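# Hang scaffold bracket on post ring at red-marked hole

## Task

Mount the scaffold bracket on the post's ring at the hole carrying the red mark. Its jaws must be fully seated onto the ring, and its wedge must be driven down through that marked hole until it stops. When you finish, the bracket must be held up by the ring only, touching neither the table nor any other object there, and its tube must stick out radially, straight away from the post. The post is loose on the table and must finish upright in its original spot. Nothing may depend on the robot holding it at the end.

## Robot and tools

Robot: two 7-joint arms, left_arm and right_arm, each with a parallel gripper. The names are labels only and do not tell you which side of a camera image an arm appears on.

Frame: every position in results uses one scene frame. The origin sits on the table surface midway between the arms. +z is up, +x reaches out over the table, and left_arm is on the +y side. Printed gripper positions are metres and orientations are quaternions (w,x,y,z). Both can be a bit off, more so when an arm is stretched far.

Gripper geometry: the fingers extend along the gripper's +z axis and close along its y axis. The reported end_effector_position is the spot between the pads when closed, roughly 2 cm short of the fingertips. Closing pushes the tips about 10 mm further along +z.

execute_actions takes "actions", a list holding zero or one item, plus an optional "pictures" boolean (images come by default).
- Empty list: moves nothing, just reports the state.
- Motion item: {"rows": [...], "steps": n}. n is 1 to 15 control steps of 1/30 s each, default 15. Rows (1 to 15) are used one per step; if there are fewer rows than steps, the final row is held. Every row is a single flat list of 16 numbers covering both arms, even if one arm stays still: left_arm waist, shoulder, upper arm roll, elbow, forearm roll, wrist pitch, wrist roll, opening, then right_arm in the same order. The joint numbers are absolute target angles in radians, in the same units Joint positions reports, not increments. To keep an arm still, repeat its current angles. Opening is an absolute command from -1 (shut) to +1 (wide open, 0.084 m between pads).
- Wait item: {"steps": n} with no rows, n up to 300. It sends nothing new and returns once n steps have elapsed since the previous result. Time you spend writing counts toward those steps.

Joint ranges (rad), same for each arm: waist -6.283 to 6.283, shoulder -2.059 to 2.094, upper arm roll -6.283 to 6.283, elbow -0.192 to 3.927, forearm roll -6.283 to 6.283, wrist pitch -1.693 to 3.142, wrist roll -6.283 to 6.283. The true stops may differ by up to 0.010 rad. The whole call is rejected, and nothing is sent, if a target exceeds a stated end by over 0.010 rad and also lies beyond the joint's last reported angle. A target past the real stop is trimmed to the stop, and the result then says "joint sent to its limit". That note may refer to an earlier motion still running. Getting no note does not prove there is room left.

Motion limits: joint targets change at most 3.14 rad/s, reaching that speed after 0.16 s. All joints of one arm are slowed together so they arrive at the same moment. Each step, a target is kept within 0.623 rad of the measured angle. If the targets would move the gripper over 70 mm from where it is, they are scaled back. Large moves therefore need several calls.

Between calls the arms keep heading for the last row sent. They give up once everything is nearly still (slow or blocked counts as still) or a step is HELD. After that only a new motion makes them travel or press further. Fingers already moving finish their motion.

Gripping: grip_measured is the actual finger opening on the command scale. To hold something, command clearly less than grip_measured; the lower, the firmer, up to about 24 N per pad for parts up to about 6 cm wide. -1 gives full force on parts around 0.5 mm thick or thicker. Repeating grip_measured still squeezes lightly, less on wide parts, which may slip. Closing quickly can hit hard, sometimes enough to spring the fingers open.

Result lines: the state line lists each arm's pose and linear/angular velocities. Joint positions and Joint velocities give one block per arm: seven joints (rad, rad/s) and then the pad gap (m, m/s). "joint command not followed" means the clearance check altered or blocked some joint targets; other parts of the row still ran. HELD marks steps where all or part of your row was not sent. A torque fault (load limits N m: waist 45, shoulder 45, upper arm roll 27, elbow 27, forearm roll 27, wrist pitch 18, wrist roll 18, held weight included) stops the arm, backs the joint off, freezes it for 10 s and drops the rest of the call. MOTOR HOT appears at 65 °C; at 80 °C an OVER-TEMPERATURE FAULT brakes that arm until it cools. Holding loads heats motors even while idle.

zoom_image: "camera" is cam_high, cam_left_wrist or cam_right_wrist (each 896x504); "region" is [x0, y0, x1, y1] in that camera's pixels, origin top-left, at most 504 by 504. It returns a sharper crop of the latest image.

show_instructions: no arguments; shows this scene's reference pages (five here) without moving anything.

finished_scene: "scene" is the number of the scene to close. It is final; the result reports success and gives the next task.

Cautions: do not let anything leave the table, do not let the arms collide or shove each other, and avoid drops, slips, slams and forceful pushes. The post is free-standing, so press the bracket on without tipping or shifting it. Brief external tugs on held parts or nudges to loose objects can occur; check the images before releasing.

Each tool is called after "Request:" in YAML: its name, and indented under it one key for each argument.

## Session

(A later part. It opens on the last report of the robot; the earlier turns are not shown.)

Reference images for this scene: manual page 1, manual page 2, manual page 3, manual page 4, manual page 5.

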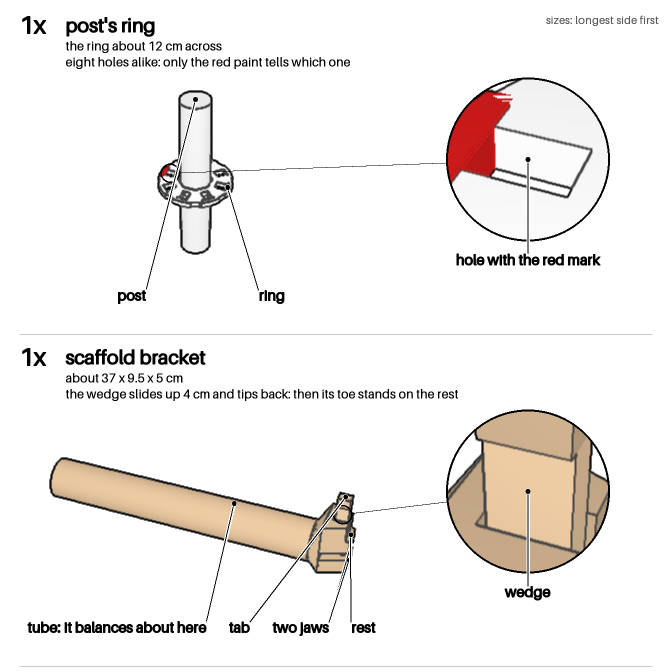

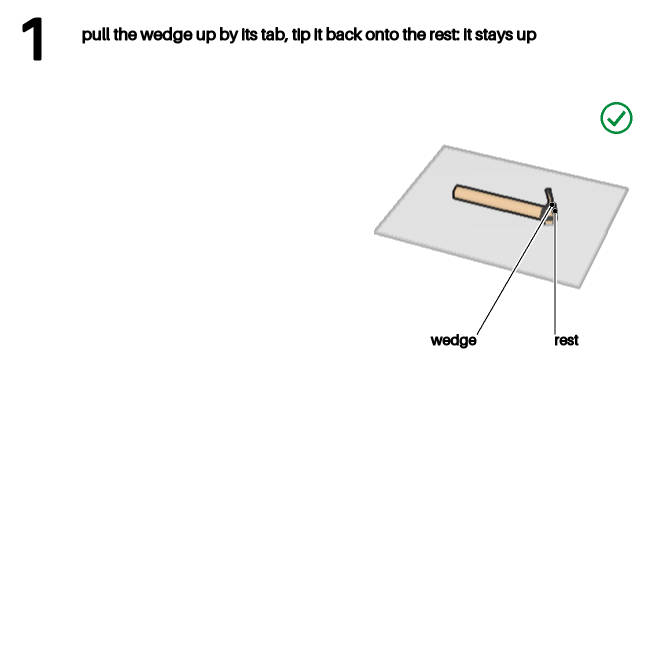

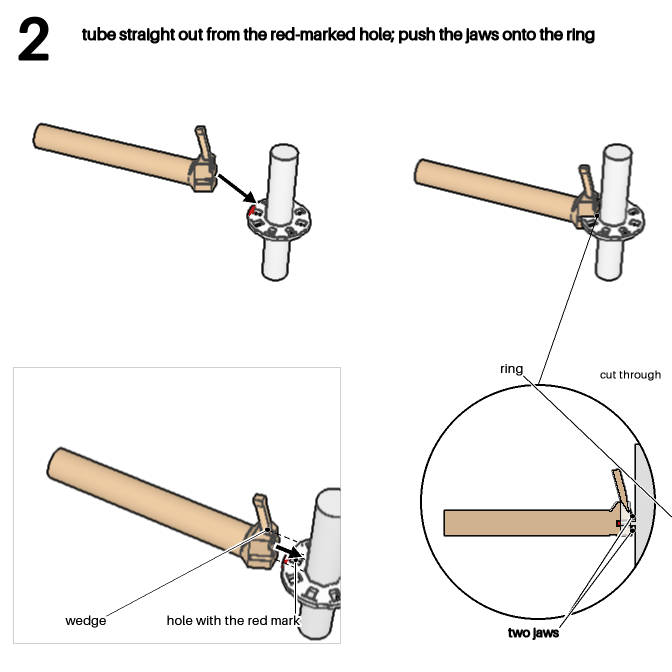

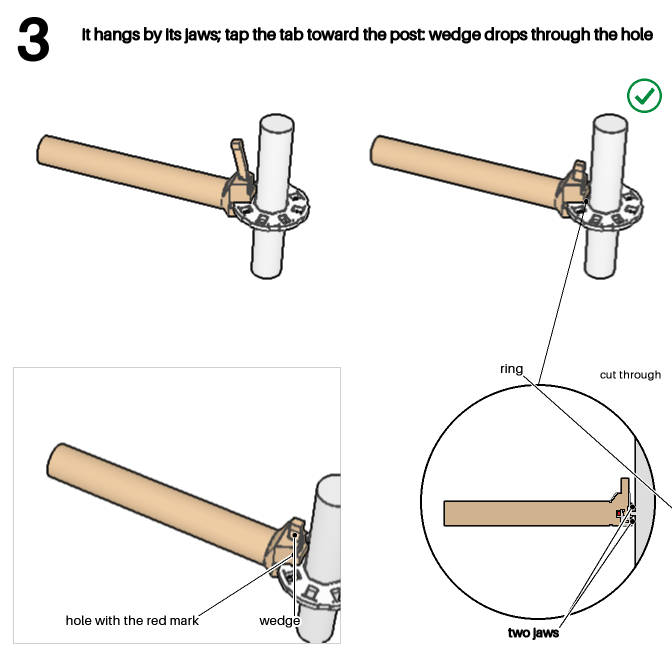

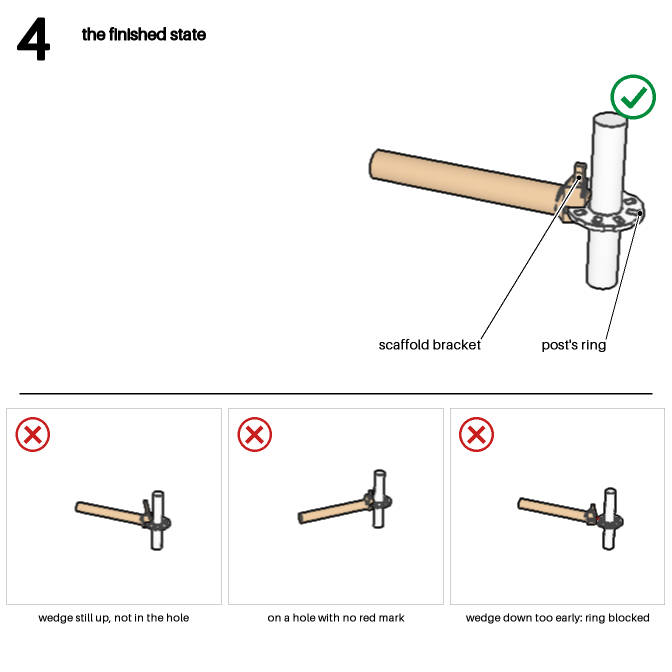

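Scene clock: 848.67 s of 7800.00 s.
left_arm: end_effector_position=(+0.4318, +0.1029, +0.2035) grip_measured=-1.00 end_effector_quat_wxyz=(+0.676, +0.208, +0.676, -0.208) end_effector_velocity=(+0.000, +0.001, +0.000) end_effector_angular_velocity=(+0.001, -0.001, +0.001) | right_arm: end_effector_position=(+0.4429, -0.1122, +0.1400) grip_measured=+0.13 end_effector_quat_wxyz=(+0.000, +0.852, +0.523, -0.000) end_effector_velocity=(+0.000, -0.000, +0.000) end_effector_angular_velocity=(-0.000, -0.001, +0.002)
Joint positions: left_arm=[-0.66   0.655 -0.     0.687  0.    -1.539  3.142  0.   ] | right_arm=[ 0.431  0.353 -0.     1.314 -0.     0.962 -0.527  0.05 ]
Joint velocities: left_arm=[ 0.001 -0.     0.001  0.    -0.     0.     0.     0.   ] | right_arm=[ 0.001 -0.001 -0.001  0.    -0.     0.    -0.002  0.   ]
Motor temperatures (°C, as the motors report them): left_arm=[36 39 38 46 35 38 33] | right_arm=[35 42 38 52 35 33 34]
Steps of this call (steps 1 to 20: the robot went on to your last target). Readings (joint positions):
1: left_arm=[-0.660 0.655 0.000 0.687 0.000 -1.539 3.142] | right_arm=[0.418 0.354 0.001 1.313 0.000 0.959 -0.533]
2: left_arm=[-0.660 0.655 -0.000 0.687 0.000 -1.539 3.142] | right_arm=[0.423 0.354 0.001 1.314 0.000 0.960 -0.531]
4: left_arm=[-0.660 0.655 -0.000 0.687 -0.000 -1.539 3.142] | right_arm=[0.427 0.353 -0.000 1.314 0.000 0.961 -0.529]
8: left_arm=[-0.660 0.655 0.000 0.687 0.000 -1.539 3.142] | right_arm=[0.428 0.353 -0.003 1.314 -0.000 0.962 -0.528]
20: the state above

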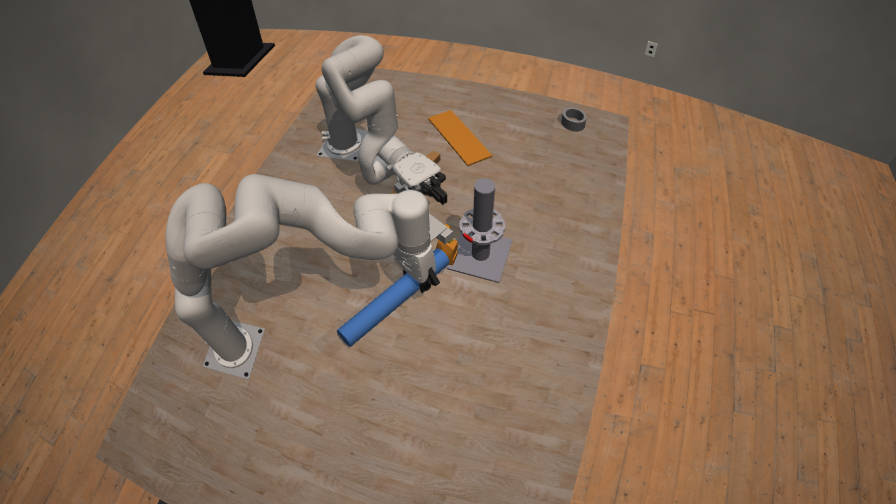

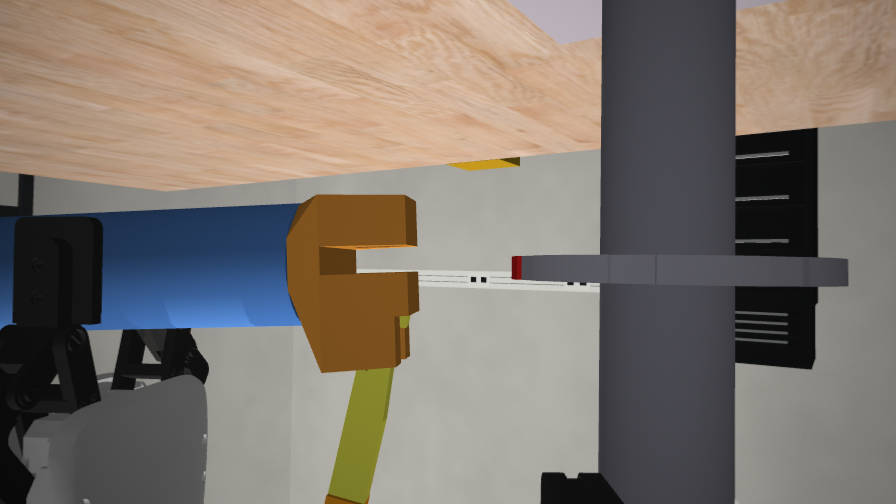

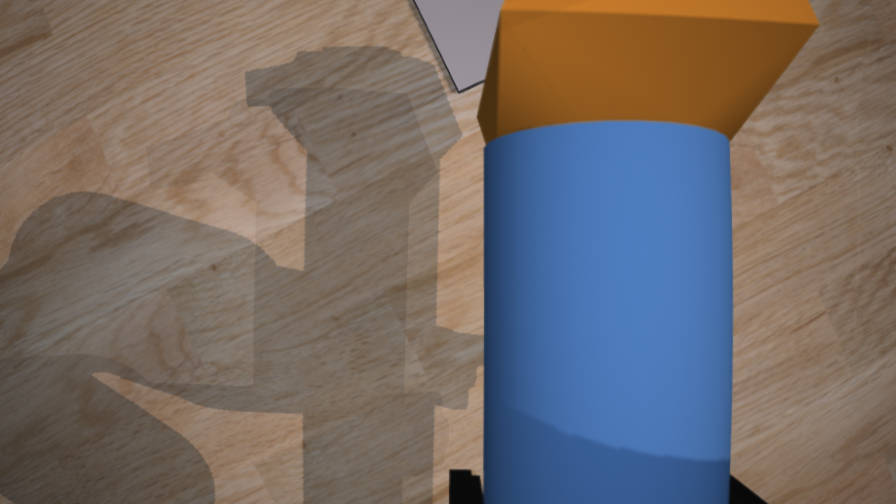

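Request:
execute_actions:
  actions:
    - {"rows": [[-0.66,0.6551,0,0.6870,0,-1.5389,3.1416,-1,0.4319,0.3541,0,1.3162,0.0007,0.9610,-0.5271,-1],[-0.66,0.6551,0,0.6870,0,-1.5389,3.1416,-1,0.4327,0.3567,0,1.3192,0.0020,0.9595,-0.5270,-1],[-0.66,0.6551,0,0.6870,0,-1.5389,3.1416,-1,0.4338,0.3600,0,1.3231,0.0036,0.9577,-0.5269,-1],[-0.66,0.6551,0,0.6870,0,-1.5389,3.1416,-1,0.4350,0.3637,0,1.3274,0.0055,0.9556,-0.5267,-1],[-0.66,0.6551,0,0.6870,0,-1.5389,3.1416,-1,0.4363,0.3677,0,1.3321,0.0074,0.9533,-0.5265,-1],[-0.66,0.6551,0,0.6870,0,-1.5389,3.1416,-1,0.4376,0.3717,0,1.3368,0.0094,0.9511,-0.5263,-1],[-0.66,0.6551,0,0.6870,0,-1.5389,3.1416,-1,0.4389,0.3757,0,1.3415,0.0113,0.9489,-0.5261,-1],[-0.66,0.6551,0,0.6870,0,-1.5389,3.1416,-1,0.4402,0.3797,0,1.3462,0.0133,0.9466,-0.5259,-1],[-0.66,0.6551,0,0.6870,0,-1.5389,3.1416,-1,0.4415,0.3837,0,1.3509,0.0153,0.9444,-0.5258,-1],[-0.66,0.6551,0,0.6870,0,-1.5389,3.1416,-1,0.4428,0.3877,0,1.3556,0.0172,0.9422,-0.5256,-1],[-0.66,0.6551,0,0.6870,0,-1.5389,3.1416,-1,0.4440,0.3914,0,1.3599,0.0191,0.9401,-0.5254,-1],[-0.66,0.6551,0,0.6870,0,-1.5389,3.1416,-1,0.4450,0.3945,0,1.3635,0.0206,0.9384,-0.5253,-1],[-0.66,0.6551,0,0.6870,0,-1.5389,3.1416,-1,0.4457,0.3967,0,1.3661,0.0217,0.9371,-0.5252,-1],[-0.66,0.6551,0,0.6870,0,-1.5389,3.1416,-1,0.4461,0.3980,0,1.3676,0.0223,0.9364,-0.5251,-1]], "steps": 15}
  pictures: false

Request:
execute_actions:
  actions:
    - {"steps": 20}

Scene clock: 912.70 s of 7800.00 s.
left_arm: end_effector_position=(+0.4318, +0.1029, +0.2035) grip_measured=-1.00 end_effector_quat_wxyz=(+0.676, +0.208, +0.676, -0.208) end_effector_velocity=(-0.000, -0.000, +0.000) end_effector_angular_velocity=(-0.001, +0.000, -0.000) | right_arm: end_effector_position=(+0.4521, -0.0930, +0.1383) grip_measured=+0.13 end_effector_quat_wxyz=(-0.008, +0.852, +0.523, +0.014) end_effector_velocity=(+0.016, +0.033, -0.003) end_effector_angular_velocity=(+0.053, -0.026, -0.003)
Joint positions: left_arm=[-0.66   0.655  0.     0.687 -0.    -1.539  3.142  0.   ] | right_arm=[ 0.444  0.392  0.     1.361  0.019  0.94  -0.525  0.05 ]
Joint velocities: left_arm=[ 0.    -0.    -0.001  0.     0.     0.    -0.001  0.   ] | right_arm=[ 0.021  0.07   0.002  0.082  0.035 -0.039  0.005  0.   ]
Motor temperatures (°C, as the motors report them): left_arm=[36 39 38 46 35 38 33] | right_arm=[35 42 38 54 35 34 34]
Steps of this call (steps 1 to 15: the robot went on to your last target; steps 16 to 90: nothing new was sent; then 60.53 s passed at rest; steps 91 to 105: all 15 steps of this action). Readings (joint positions):
91: left_arm=[-0.660 0.655 0.000 0.687 -0.000 -1.539 3.142] | right_arm=[0.431 0.353 -0.000 1.314 0.000 0.962 -0.527]
92: left_arm=[-0.660 0.655 -0.000 0.687 -0.000 -1.539 3.142] | right_arm=[0.432 0.353 -0.000 1.315 0.000 0.962 -0.527]
94: left_arm=[-0.660 0.655 -0.000 0.687 -0.000 -1.539 3.142] | right_arm=[0.432 0.356 -0.000 1.318 0.001 0.960 -0.527]
98: left_arm=[-0.660 0.655 -0.000 0.687 0.000 -1.539 3.142] | right_arm=[0.436 0.368 -0.000 1.332 0.007 0.953 -0.526]
105: the state above

Scene clock: 913.37 s of 7800.00 s.
left_arm: end_effector_position=(+0.4318, +0.1029, +0.2035) grip_measured=-1.00 end_effector_quat_wxyz=(+0.676, +0.208, +0.676, -0.208) end_effector_velocity=(+0.000, -0.000, +0.001) end_effector_angular_velocity=(-0.002, -0.001, -0.000) | right_arm: end_effector_position=(+0.4537, -0.0907, +0.1381) grip_measured=+0.13 end_effector_quat_wxyz=(-0.010, +0.852, +0.523, +0.016) end_effector_velocity=(+0.000, -0.000, +0.000) end_effector_angular_velocity=(+0.000, -0.000, -0.002)
Joint positions: left_arm=[-0.66   0.655  0.     0.687 -0.    -1.539  3.142  0.   ] | right_arm=[ 0.446  0.398 -0.     1.368  0.022  0.936 -0.525  0.05 ]
Joint velocities: left_arm=[ 0.     0.    -0.     0.002  0.     0.    -0.001  0.   ] | right_arm=[-0.001 -0.    -0.     0.     0.     0.     0.001  0.   ]
Motor temperatures (°C, as the motors report them): left_arm=[36 39 38 46 35 38 33] | right_arm=[35 42 38 54 35 34 34]
Steps of this call (steps 1 to 15: the robot went on to your last target; steps 16 to 20: nothing new was sent). Readings (joint positions):
1: left_arm=[-0.660 0.655 0.000 0.687 -0.000 -1.539 3.142] | right_arm=[0.445 0.394 0.000 1.363 0.020 0.939 -0.525]
2: left_arm=[-0.660 0.655 -0.000 0.687 0.000 -1.539 3.142] | right_arm=[0.446 0.396 0.000 1.365 0.021 0.938 -0.525]
4: left_arm=[-0.660 0.655 0.000 0.687 0.000 -1.539 3.142] | right_arm=[0.446 0.397 0.000 1.366 0.022 0.937 -0.525]
8: left_arm=[-0.660 0.655 0.000 0.687 0.000 -1.539 3.142] | right_arm=[0.446 0.398 -0.000 1.367 0.022 0.937 -0.525]
20: the state above
All arms were judged still, so your last target was given up. Only a new action makes them travel on or press farther. Fingers that are still opening or closing keep moving.

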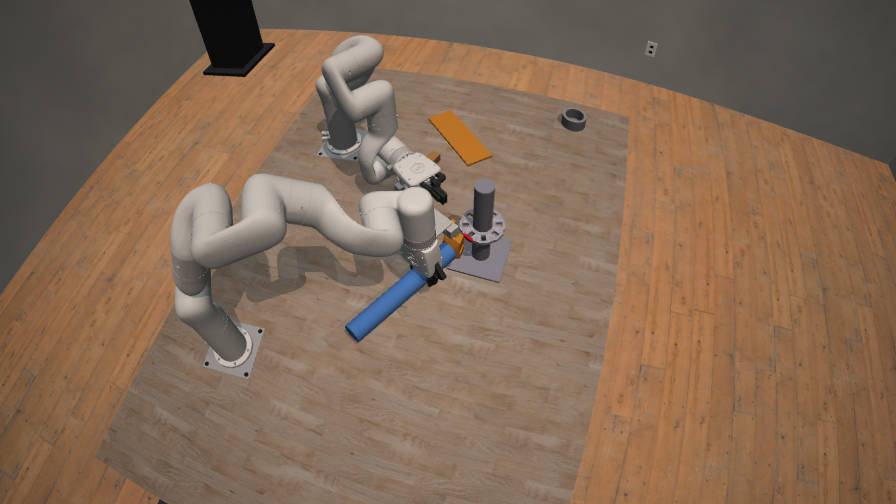

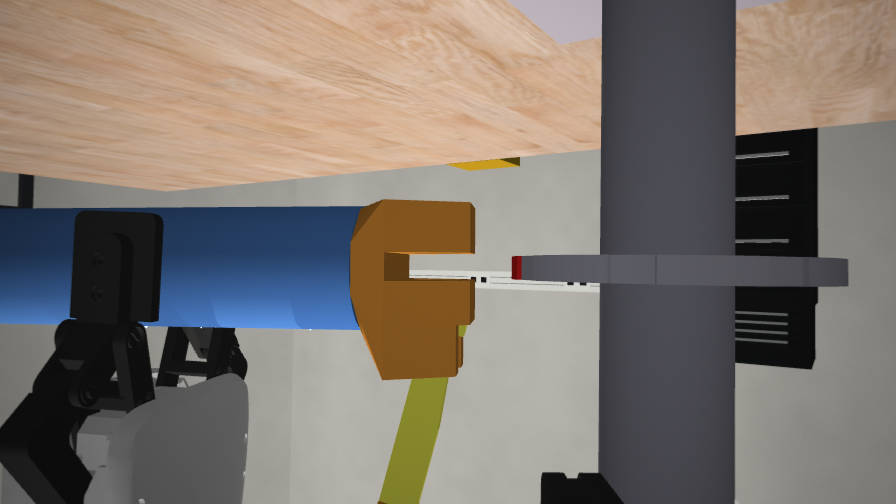

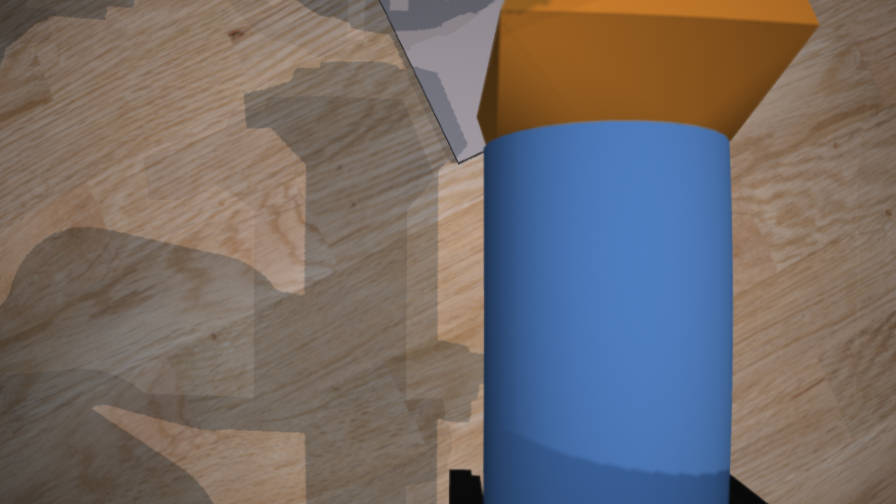

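Request:
zoom_image:
  camera: "cam_left_wrist"
  region: [370, 220, 570, 320]

Request:
zoom_image:
  camera: "cam_right_wrist"
  region: [230, 0, 530, 200]

Region (370, 220, 570, 320) of cam_left_wrist's 896x504 image, scaled by 2.520, with more detail than that image has.

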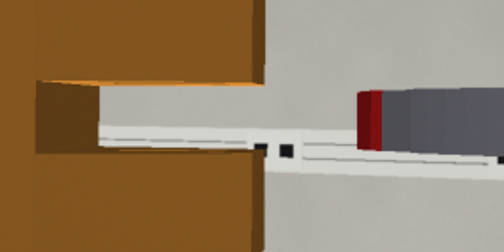

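Region (230, 0, 530, 200) of cam_right_wrist's 896x504 image, scaled by 1.680, with more detail than that image has.

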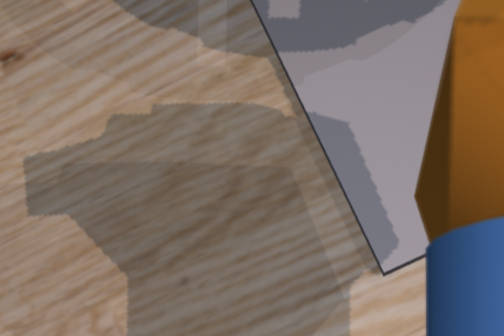

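Request:
execute_actions:
  actions:
    - {"rows": [[-0.66,0.6551,0,0.6870,0,-1.5389,3.1416,-1,0.4453,0.3998,0,1.3700,0.0227,0.9365,-0.5261,-1],[-0.66,0.6551,0,0.6870,0,-1.5389,3.1416,-1,0.4440,0.4026,0,1.3737,0.0232,0.9367,-0.5277,-1],[-0.66,0.6551,0,0.6870,0,-1.5389,3.1416,-1,0.4425,0.4059,0,1.3782,0.0239,0.9370,-0.5295,-1],[-0.66,0.6551,0,0.6870,0,-1.5389,3.1416,-1,0.4410,0.4092,0,1.3826,0.0245,0.9372,-0.5313,-1],[-0.66,0.6551,0,0.6870,0,-1.5389,3.1416,-1,0.4395,0.4125,0,1.3870,0.0252,0.9375,-0.5332,-1],[-0.66,0.6551,0,0.6870,0,-1.5389,3.1416,-1,0.4380,0.4158,0,1.3915,0.0259,0.9377,-0.5350,-1],[-0.66,0.6551,0,0.6870,0,-1.5389,3.1416,-1,0.4366,0.4191,0,1.3959,0.0265,0.9380,-0.5369,-1],[-0.66,0.6551,0,0.6870,0,-1.5389,3.1416,-1,0.4353,0.4219,0,1.3997,0.0271,0.9382,-0.5385,-1],[-0.66,0.6551,0,0.6870,0,-1.5389,3.1416,-1,0.4346,0.4234,0,1.4017,0.0274,0.9383,-0.5393,-1]], "steps": 15}
  pictures: false

Request:
execute_actions:
  actions:
    - {"steps": 15}

Request:
zoom_image:
  camera: "cam_right_wrist"
  region: [230, 0, 530, 250]

Request:
zoom_image:
  camera: "cam_left_wrist"
  region: [370, 220, 570, 320]

Scene clock: 975.13 s of 7800.00 s.
left_arm: end_effector_position=(+0.4318, +0.1029, +0.2035) grip_measured=-1.00 end_effector_quat_wxyz=(+0.676, +0.208, +0.676, -0.208) end_effector_velocity=(+0.001, -0.000, +0.001) end_effector_angular_velocity=(-0.001, -0.002, +0.001) | right_arm: end_effector_position=(+0.4644, -0.0908, +0.1373) grip_measured=+0.13 end_effector_quat_wxyz=(-0.011, +0.852, +0.522, +0.020) end_effector_velocity=(-0.001, +0.006, +0.001) end_effector_angular_velocity=(+0.006, +0.001, +0.015)
Joint positions: left_arm=[-0.66   0.655 -0.     0.687 -0.    -1.539  3.142  0.   ] | right_arm=[ 0.435  0.423 -0.     1.401  0.027  0.938 -0.539  0.05 ]
Joint velocities: left_arm=[ 0.001  0.    -0.     0.002 -0.    -0.     0.     0.   ] | right_arm=[ 0.     0.006  0.009  0.011  0.002  0.003 -0.007 -0.   ]
Motor temperatures (°C, as the motors report them): left_arm=[36 39 38 45 35 38 33] | right_arm=[35 42 38 54 35 34 34]
Steps of this call (steps 1 to 90: nothing new was sent; then 58.27 s passed at rest; steps 91 to 105: all 15 steps of this action). Readings (joint positions):
91: left_arm=[-0.660 0.655 -0.000 0.687 -0.000 -1.539 3.142] | right_arm=[0.446 0.398 0.000 1.368 0.022 0.936 -0.525]
92: left_arm=[-0.660 0.655 0.000 0.687 -0.000 -1.539 3.142] | right_arm=[0.446 0.398 0.000 1.368 0.022 0.937 -0.525]
94: left_arm=[-0.660 0.655 0.000 0.687 -0.000 -1.539 3.142] | right_arm=[0.445 0.401 0.000 1.372 0.023 0.937 -0.527]
98: left_arm=[-0.660 0.655 0.000 0.687 0.000 -1.539 3.142] | right_arm=[0.440 0.412 0.000 1.387 0.025 0.937 -0.533]
105: the state above

Scene clock: 975.63 s of 7800.00 s.
left_arm: end_effector_position=(+0.4318, +0.1029, +0.2035) grip_measured=-1.00 end_effector_quat_wxyz=(+0.676, +0.208, +0.676, -0.208) end_effector_velocity=(+0.000, +0.000, -0.000) end_effector_angular_velocity=(+0.001, +0.000, +0.001) | right_arm: end_effector_position=(+0.4645, -0.0905, +0.1374) grip_measured=+0.13 end_effector_quat_wxyz=(-0.012, +0.852, +0.523, +0.020) end_effector_velocity=(-0.001, +0.001, +0.000) end_effector_angular_velocity=(+0.001, -0.000, +0.004)
Joint positions: left_arm=[-0.66   0.655  0.     0.687 -0.    -1.539  3.142  0.   ] | right_arm=[ 0.435  0.423  0.     1.402  0.027  0.938 -0.539  0.05 ]
Joint velocities: left_arm=[ 0.    -0.     0.    -0.001 -0.    -0.     0.     0.   ] | right_arm=[ 0.001 -0.     0.001  0.    -0.    -0.    -0.001  0.   ]
Motor temperatures (°C, as the motors report them): left_arm=[36 39 38 45 35 38 33] | right_arm=[35 42 38 54 35 34 34]
Steps of this call (steps 1 to 15: the robot went on to your last target). Readings (joint positions):
1: left_arm=[-0.660 0.655 0.000 0.687 -0.000 -1.539 3.142] | right_arm=[0.435 0.423 -0.000 1.401 0.027 0.938 -0.539]
2: left_arm=[-0.660 0.655 0.000 0.687 -0.000 -1.539 3.142] | right_arm=[0.435 0.423 0.000 1.401 0.027 0.938 -0.539]
4: left_arm=[-0.660 0.655 0.000 0.687 0.000 -1.539 3.142] | right_arm=[0.435 0.423 0.000 1.401 0.027 0.938 -0.539]
8: left_arm=[-0.660 0.655 -0.000 0.687 0.000 -1.539 3.142] | right_arm=[0.435 0.423 0.000 1.402 0.027 0.938 -0.539]
15: the state above
All arms were judged still, so your last target was given up. Only a new action makes them travel on or press farther. Fingers that are still opening or closing keep moving.

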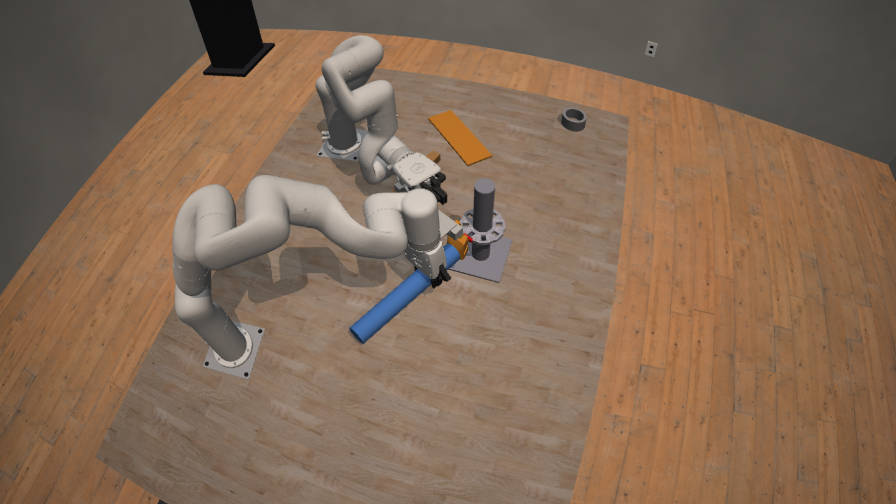

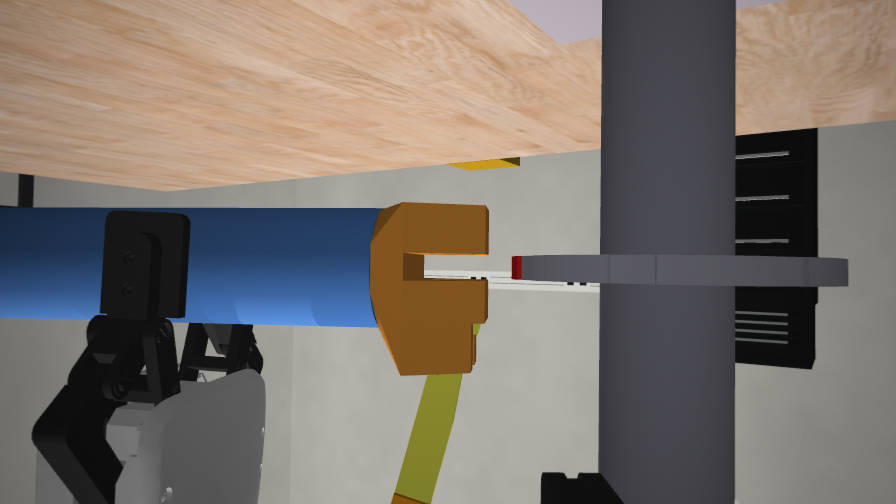

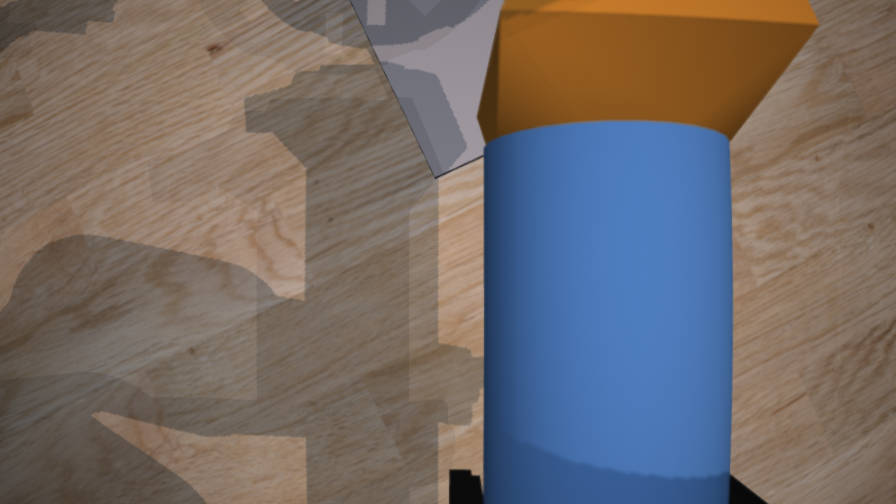

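Region (230, 0, 530, 250) of cam_right_wrist's 896x504 image, scaled by 1.680, with more detail than that image has.

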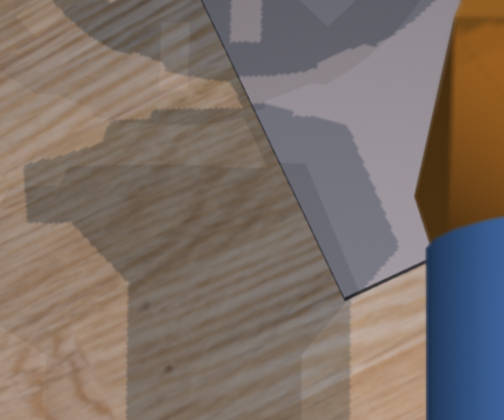

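Region (370, 220, 570, 320) of cam_left_wrist's 896x504 image, scaled by 2.520, with more detail than that image has.

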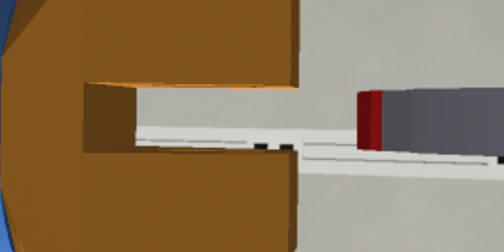

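Request:
execute_actions:
  actions:
    - {"rows": [[-0.66,0.6551,0,0.6870,0,-1.5389,3.1416,-1,0.4354,0.4262,0,1.4060,0.0273,0.9398,-0.5384,-1],[-0.66,0.6551,0,0.6870,0,-1.5389,3.1416,-1,0.4363,0.4291,0,1.4104,0.0273,0.9413,-0.5375,-1],[-0.66,0.6551,0,0.6870,0,-1.5389,3.1416,-1,0.4371,0.4319,0,1.4147,0.0272,0.9428,-0.5365,-1],[-0.66,0.6551,0,0.6870,0,-1.5389,3.1416,-1,0.4380,0.4347,0,1.4190,0.0271,0.9442,-0.5356,-1],[-0.66,0.6551,0,0.6870,0,-1.5389,3.1416,-1,0.4388,0.4375,0,1.4233,0.0271,0.9457,-0.5347,-1],[-0.66,0.6551,0,0.6870,0,-1.5389,3.1416,-1,0.4397,0.4404,0,1.4277,0.0270,0.9472,-0.5338,-1],[-0.66,0.6551,0,0.6870,0,-1.5389,3.1416,-1,0.4405,0.4432,0,1.4320,0.0269,0.9487,-0.5329,-1],[-0.66,0.6551,0,0.6870,0,-1.5389,3.1416,-1,0.4414,0.4460,0,1.4363,0.0269,0.9502,-0.5319,-1],[-0.66,0.6551,0,0.6870,0,-1.5389,3.1416,-1,0.4422,0.4488,0,1.4406,0.0268,0.9517,-0.5310,-1],[-0.66,0.6551,0,0.6870,0,-1.5389,3.1416,-1,0.4431,0.4517,0,1.4450,0.0267,0.9532,-0.5301,-1],[-0.66,0.6551,0,0.6870,0,-1.5389,3.1416,-1,0.4439,0.4545,0,1.4493,0.0267,0.9546,-0.5292,-1],[-0.66,0.6551,0,0.6870,0,-1.5389,3.1416,-1,0.4448,0.4573,0,1.4536,0.0266,0.9561,-0.5283,-1],[-0.66,0.6551,0,0.6870,0,-1.5389,3.1416,-1,0.4456,0.4601,0,1.4579,0.0265,0.9576,-0.5273,-1],[-0.66,0.6551,0,0.6870,0,-1.5389,3.1416,-1,0.4465,0.4630,0,1.4623,0.0265,0.9591,-0.5264,-1],[-0.66,0.6551,0,0.6870,0,-1.5389,3.1416,-1,0.4473,0.4658,0,1.4666,0.0264,0.9605,-0.5255,-1]], "steps": 15}
  pictures: false

Request:
execute_actions:
  actions:
    - {"steps": 12}

Request:
zoom_image:
  camera: "cam_left_wrist"
  region: [410, 220, 610, 320]

Scene clock: 1029.90 s of 7800.00 s.
left_arm: end_effector_position=(+0.4318, +0.1029, +0.2035) grip_measured=-1.00 end_effector_quat_wxyz=(+0.676, +0.208, +0.676, -0.208) end_effector_velocity=(+0.000, -0.000, +0.000) end_effector_angular_velocity=(-0.001, -0.001, +0.000) | right_arm: end_effector_position=(+0.4698, -0.0800, +0.1374) grip_measured=+0.13 end_effector_quat_wxyz=(-0.012, +0.852, +0.523, +0.020) end_effector_velocity=(+0.013, +0.026, -0.000) end_effector_angular_velocity=(-0.001, -0.000, -0.002)
Joint positions: left_arm=[-0.66   0.655  0.     0.687 -0.    -1.539  3.142  0.   ] | right_arm=[ 0.445  0.457  0.     1.452  0.027  0.956 -0.529  0.05 ]
Joint velocities: left_arm=[ 0.     0.    -0.     0.001  0.     0.    -0.     0.   ] | right_arm=[ 0.025  0.084 -0.002  0.129 -0.002  0.044  0.028  0.   ]
Motor temperatures (°C, as the motors report them): left_arm=[36 39 38 45 35 38 33] | right_arm=[35 43 38 55 35 34 34]
Steps of this call (steps 1 to 90: nothing new was sent; then 50.77 s passed at rest; steps 91 to 105: all 15 steps of this action). Readings (joint positions):
91: left_arm=[-0.660 0.655 0.000 0.687 -0.000 -1.539 3.142] | right_arm=[0.435 0.423 -0.000 1.402 0.027 0.938 -0.539]
92: left_arm=[-0.660 0.655 -0.000 0.687 0.000 -1.539 3.142] | right_arm=[0.435 0.424 -0.000 1.403 0.027 0.939 -0.539]
94: left_arm=[-0.660 0.655 0.000 0.687 0.000 -1.539 3.142] | right_arm=[0.436 0.427 -0.000 1.408 0.027 0.941 -0.538]
98: left_arm=[-0.660 0.655 0.000 0.687 0.000 -1.539 3.142] | right_arm=[0.439 0.437 0.000 1.423 0.027 0.945 -0.535]
105: the state above

Scene clock: 1030.30 s of 7800.00 s.
left_arm: end_effector_position=(+0.4318, +0.1029, +0.2035) grip_measured=-1.00 end_effector_quat_wxyz=(+0.676, +0.208, +0.676, -0.208) end_effector_velocity=(-0.000, -0.000, +0.000) end_effector_angular_velocity=(+0.000, -0.000, -0.001) | right_arm: end_effector_position=(+0.4714, -0.0773, +0.1375) grip_measured=+0.13 end_effector_quat_wxyz=(-0.012, +0.852, +0.522, +0.020) end_effector_velocity=(-0.001, +0.001, -0.000) end_effector_angular_velocity=(-0.001, -0.000, +0.004)
Joint positions: left_arm=[-0.66   0.655  0.     0.687  0.    -1.539  3.142  0.   ] | right_arm=[ 0.447  0.466 -0.     1.466  0.026  0.96  -0.526  0.05 ]
Joint velocities: left_arm=[-0. -0.  0.  0.  0. -0.  0.  0.] | right_arm=[ 0.002  0.001  0.001  0.001 -0.001  0.001  0.    -0.   ]
Motor temperatures (°C, as the motors report them): left_arm=[36 39 38 45 35 38 33] | right_arm=[35 43 38 55 35 34 34]
Steps of this call (steps 1 to 12: the robot went on to your last target). Readings (joint positions):
1: left_arm=[-0.660 0.655 -0.000 0.687 0.000 -1.539 3.142] | right_arm=[0.445 0.459 -0.000 1.456 0.027 0.957 -0.528]
2: left_arm=[-0.660 0.655 -0.000 0.687 0.000 -1.539 3.142] | right_arm=[0.446 0.462 0.000 1.460 0.027 0.958 -0.527]
4: left_arm=[-0.660 0.655 0.000 0.687 0.000 -1.539 3.142] | right_arm=[0.447 0.464 0.000 1.464 0.026 0.959 -0.526]
8: left_arm=[-0.660 0.655 0.000 0.687 0.000 -1.539 3.142] | right_arm=[0.447 0.465 0.000 1.466 0.026 0.960 -0.526]
12: the state above

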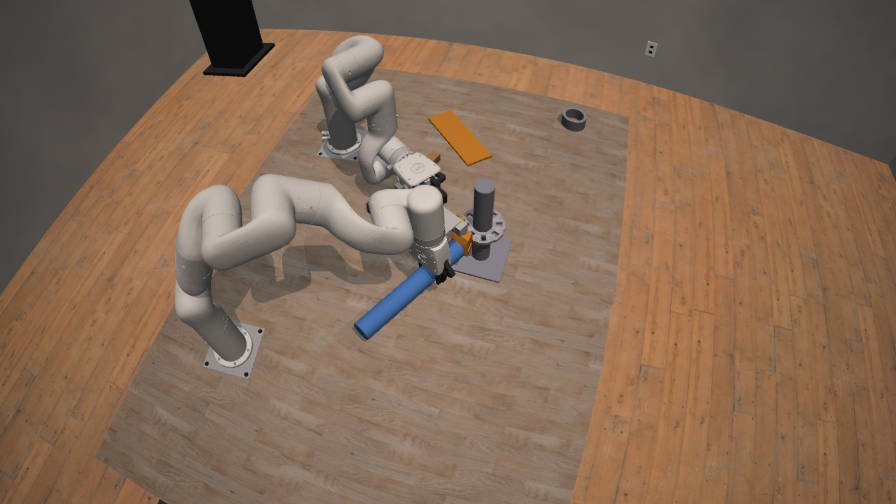

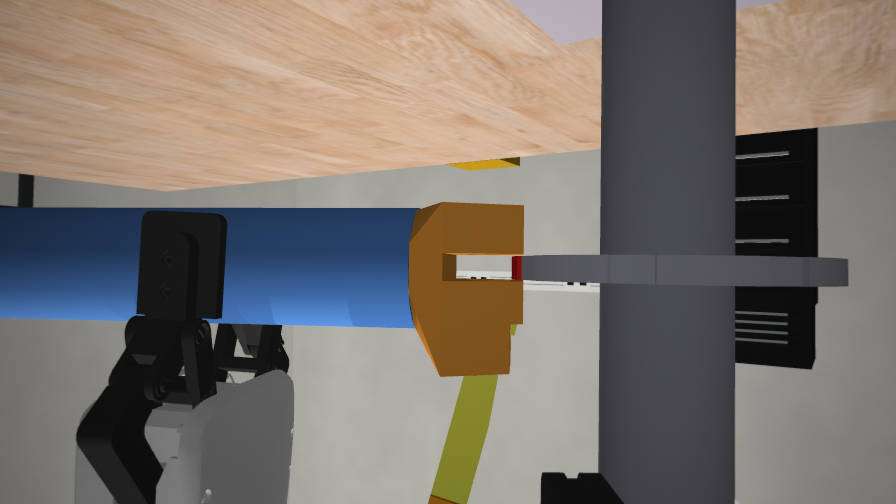

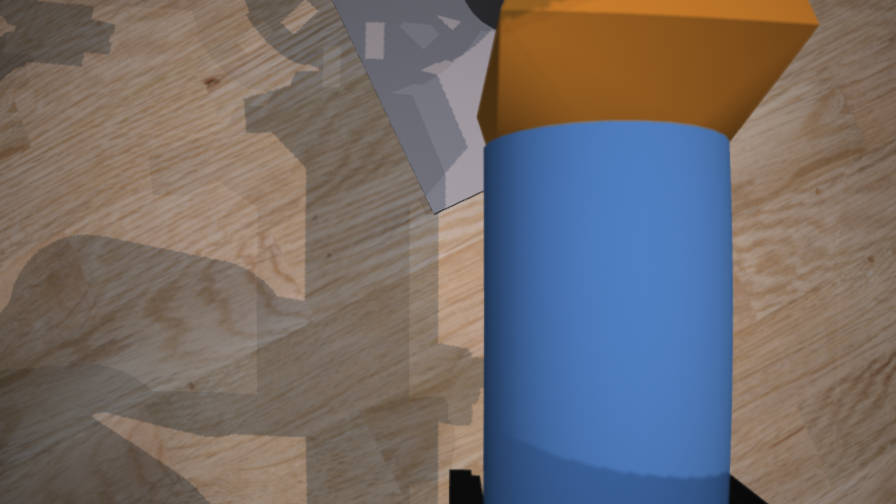

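Region (410, 220, 610, 320) of cam_left_wrist's 896x504 image, scaled by 2.520, with more detail than that image has.

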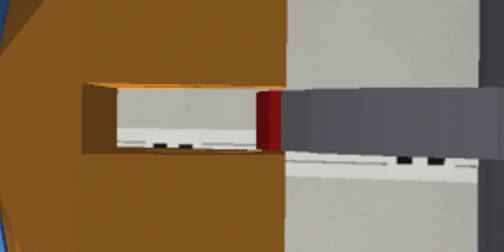

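Request:
execute_actions:
  actions: []

Scene clock: 1050.07 s of 7800.00 s.
left_arm: end_effector_position=(+0.4318, +0.1029, +0.2035) grip_measured=-1.00 end_effector_quat_wxyz=(+0.676, +0.208, +0.676, -0.208) end_effector_velocity=(+0.000, -0.000, +0.000) end_effector_angular_velocity=(-0.002, -0.000, +0.000) | right_arm: end_effector_position=(+0.4713, -0.0771, +0.1375) grip_measured=+0.13 end_effector_quat_wxyz=(-0.012, +0.852, +0.523, +0.020) end_effector_velocity=(-0.000, +0.000, -0.000) end_effector_angular_velocity=(-0.001, -0.000, +0.002)
Joint positions: left_arm=[-0.66   0.655  0.     0.687 -0.    -1.539  3.142  0.   ] | right_arm=[ 0.447  0.466  0.     1.467  0.026  0.96  -0.526  0.05 ]
Joint velocities: left_arm=[-0.     0.     0.     0.001  0.     0.    -0.001  0.   ] | right_arm=[ 0.     0.001  0.     0.    -0.001 -0.    -0.001  0.   ]
Motor temperatures (°C, as the motors report them): left_arm=[36 39 38 45 35 38 33] | right_arm=[35 43 38 55 35 34 34]
Steps of this call (steps 1 to 30: the robot went on to your last target; steps 31 to 90: nothing new was sent; then 16.77 s passed at rest). Readings (joint positions):
1: left_arm=[-0.660 0.655 -0.000 0.687 -0.000 -1.539 3.142] | right_arm=[0.447 0.466 -0.000 1.466 0.026 0.960 -0.526]
2: left_arm=[-0.660 0.655 -0.000 0.687 -0.000 -1.539 3.142] | right_arm=[0.447 0.466 -0.000 1.466 0.026 0.960 -0.526]
4: left_arm=[-0.660 0.655 -0.000 0.687 0.000 -1.539 3.142] | right_arm=[0.447 0.466 0.000 1.467 0.026 0.961 -0.526]
8: left_arm=[-0.660 0.655 0.000 0.687 -0.000 -1.539 3.142] | right_arm=[0.447 0.466 0.000 1.467 0.026 0.961 -0.526]
90: the state above
All arms were judged still, so your last target was given up. Only a new action makes them travel on or press farther. Fingers that are still opening or closing keep moving.

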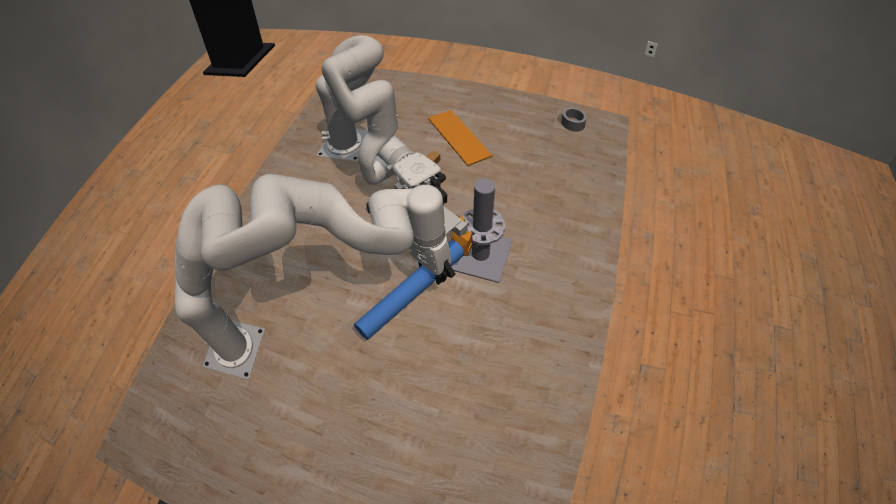

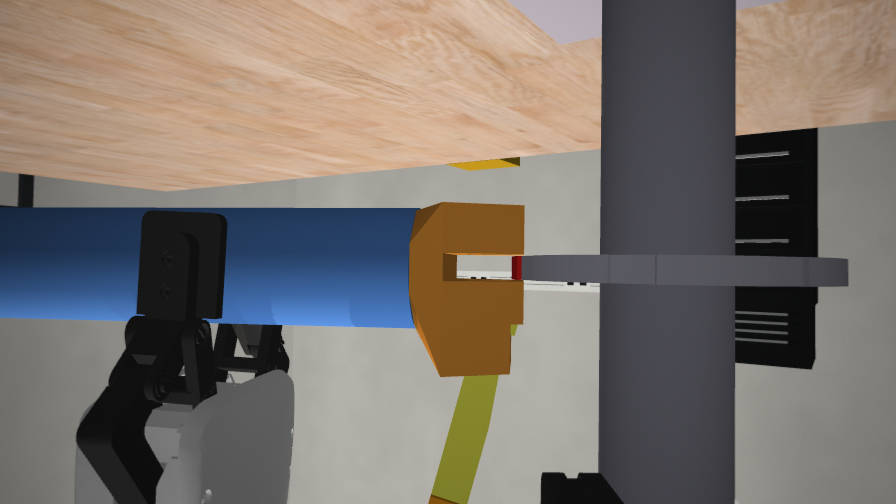

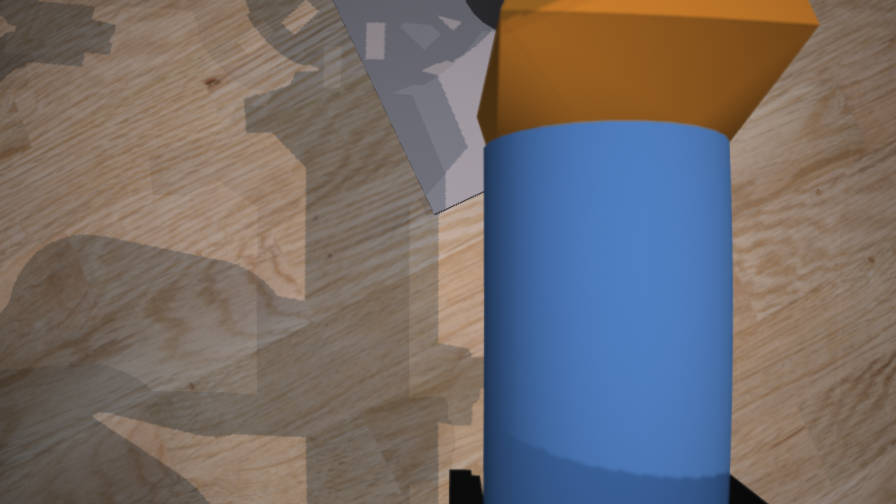

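Request:
execute_actions:
  actions:
    - {"rows":[[-0.66,0.6551,0,0.6870,0,-1.5389,3.1416,-1,0.4481,0.4687,0,1.4711,0.0263,0.9621,-0.5246,-1],[-0.66,0.6551,0,0.6870,0,-1.5389,3.1416,-1,0.4489,0.4717,0,1.4757,0.0263,0.9637,-0.5238,-1],[-0.66,0.6551,0,0.6870,0,-1.5389,3.1416,-1,0.4497,0.4746,0,1.4802,0.0262,0.9653,-0.5229,-1],[-0.66,0.6551,0,0.6870,0,-1.5389,3.1416,-1,0.4506,0.4775,0,1.4848,0.0261,0.9669,-0.5220,-1],[-0.66,0.6551,0,0.6870,0,-1.5389,3.1416,-1,0.4514,0.4804,0,1.4893,0.0261,0.9685,-0.5211,-1],[-0.66,0.6551,0,0.6870,0,-1.5389,3.1416,-1,0.4522,0.4834,0,1.4938,0.0260,0.9701,-0.5203,-1],[-0.66,0.6551,0,0.6870,0,-1.5389,3.1416,-1,0.4530,0.4863,0,1.4984,0.0259,0.9717,-0.5194,-1],[-0.66,0.6551,0,0.6870,0,-1.5389,3.1416,-1,0.4538,0.4892,0,1.5029,0.0259,0.9733,-0.5185,-1],[-0.66,0.6551,0,0.6870,0,-1.5389,3.1416,-1,0.4546,0.4921,0,1.5075,0.0258,0.9749,-0.5176,-1],[-0.66,0.6551,0,0.6870,0,-1.5389,3.1416,-1,0.4554,0.4951,0,1.5120,0.0257,0.9765,-0.5168,-1],[-0.66,0.6551,0,0.6870,0,-1.5389,3.1416,-1,0.4562,0.4980,0,1.5165,0.0257,0.9781,-0.5159,-1],[-0.66,0.6551,0,0.6870,0,-1.5389,3.1416,-1,0.4571,0.5009,0,1.5211,0.0256,0.9797,-0.5150,-1],[-0.66,0.6551,0,0.6870,0,-1.5389,3.1416,-1,0.4579,0.5039,0,1.5256,0.0255,0.9813,-0.5142,-1],[-0.66,0.6551,0,0.6870,0,-1.5389,3.1416,-1,0.4587,0.5068,0,1.5302,0.0255,0.9829,-0.5133,-1],[-0.66,0.6551,0,0.6870,0,-1.5389,3.1416,-1,0.4595,0.5097,0,1.5347,0.0254,0.9845,-0.5124,-1]],"steps":15}

Scene clock: 1081.83 s of 7800.00 s.
left_arm: end_effector_position=(+0.4318, +0.1029, +0.2035) grip_measured=-1.00 end_effector_quat_wxyz=(+0.676, +0.208, +0.676, -0.208) end_effector_velocity=(-0.000, -0.000, +0.000) end_effector_angular_velocity=(-0.001, +0.000, -0.000) | right_arm: end_effector_position=(+0.4766, -0.0666, +0.1374) grip_measured=+0.13 end_effector_quat_wxyz=(-0.012, +0.852, +0.523, +0.020) end_effector_velocity=(+0.014, +0.025, -0.000) end_effector_angular_velocity=(-0.002, -0.001, +0.000)
Joint positions: left_arm=[-0.66   0.655  0.     0.687 -0.    -1.539  3.142  0.   ] | right_arm=[ 0.457  0.5    0.     1.52   0.026  0.979 -0.515  0.05 ]
Joint velocities: left_arm=[ 0.    -0.    -0.001  0.     0.    -0.    -0.001  0.   ] | right_arm=[ 0.024  0.087 -0.002  0.135 -0.004  0.048  0.026 -0.   ]
Motor temperatures (°C, as the motors report them): left_arm=[36 39 38 45 35 38 33] | right_arm=[35 43 38 55 35 34 34]
Steps of this call (steps 1 to 90: nothing new was sent; then 28.27 s passed at rest; steps 91 to 105: all 15 steps of this action). Readings (joint positions):
91: left_arm=[-0.660 0.655 -0.000 0.687 0.000 -1.539 3.142] | right_arm=[0.447 0.466 -0.000 1.467 0.026 0.961 -0.525]
92: left_arm=[-0.660 0.655 0.000 0.687 -0.000 -1.539 3.142] | right_arm=[0.447 0.466 -0.000 1.468 0.026 0.961 -0.525]
94: left_arm=[-0.660 0.655 0.000 0.687 0.000 -1.539 3.142] | right_arm=[0.448 0.470 -0.000 1.473 0.026 0.963 -0.524]
98: left_arm=[-0.660 0.655 0.000 0.687 -0.000 -1.539 3.142] | right_arm=[0.451 0.480 0.000 1.489 0.026 0.968 -0.521]
105: the state above

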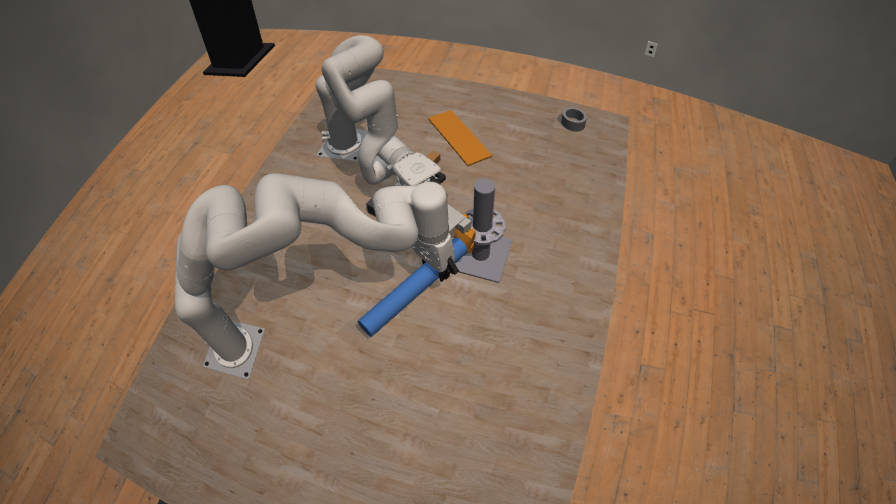

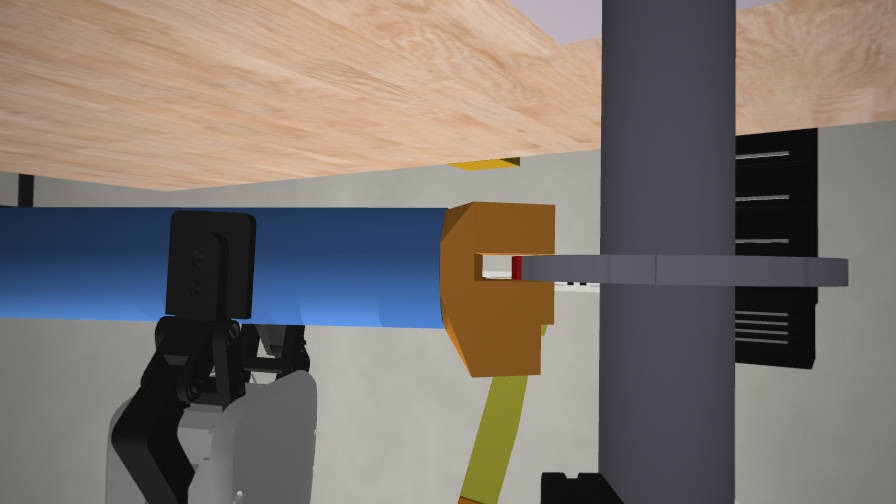

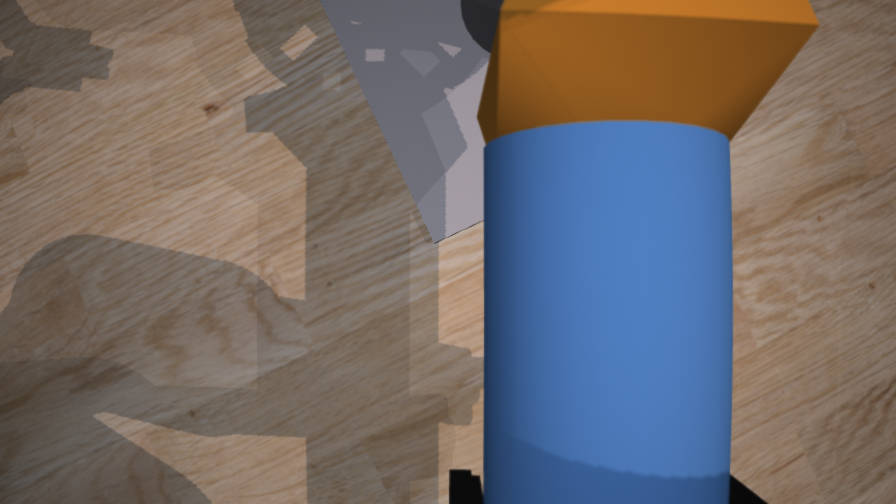

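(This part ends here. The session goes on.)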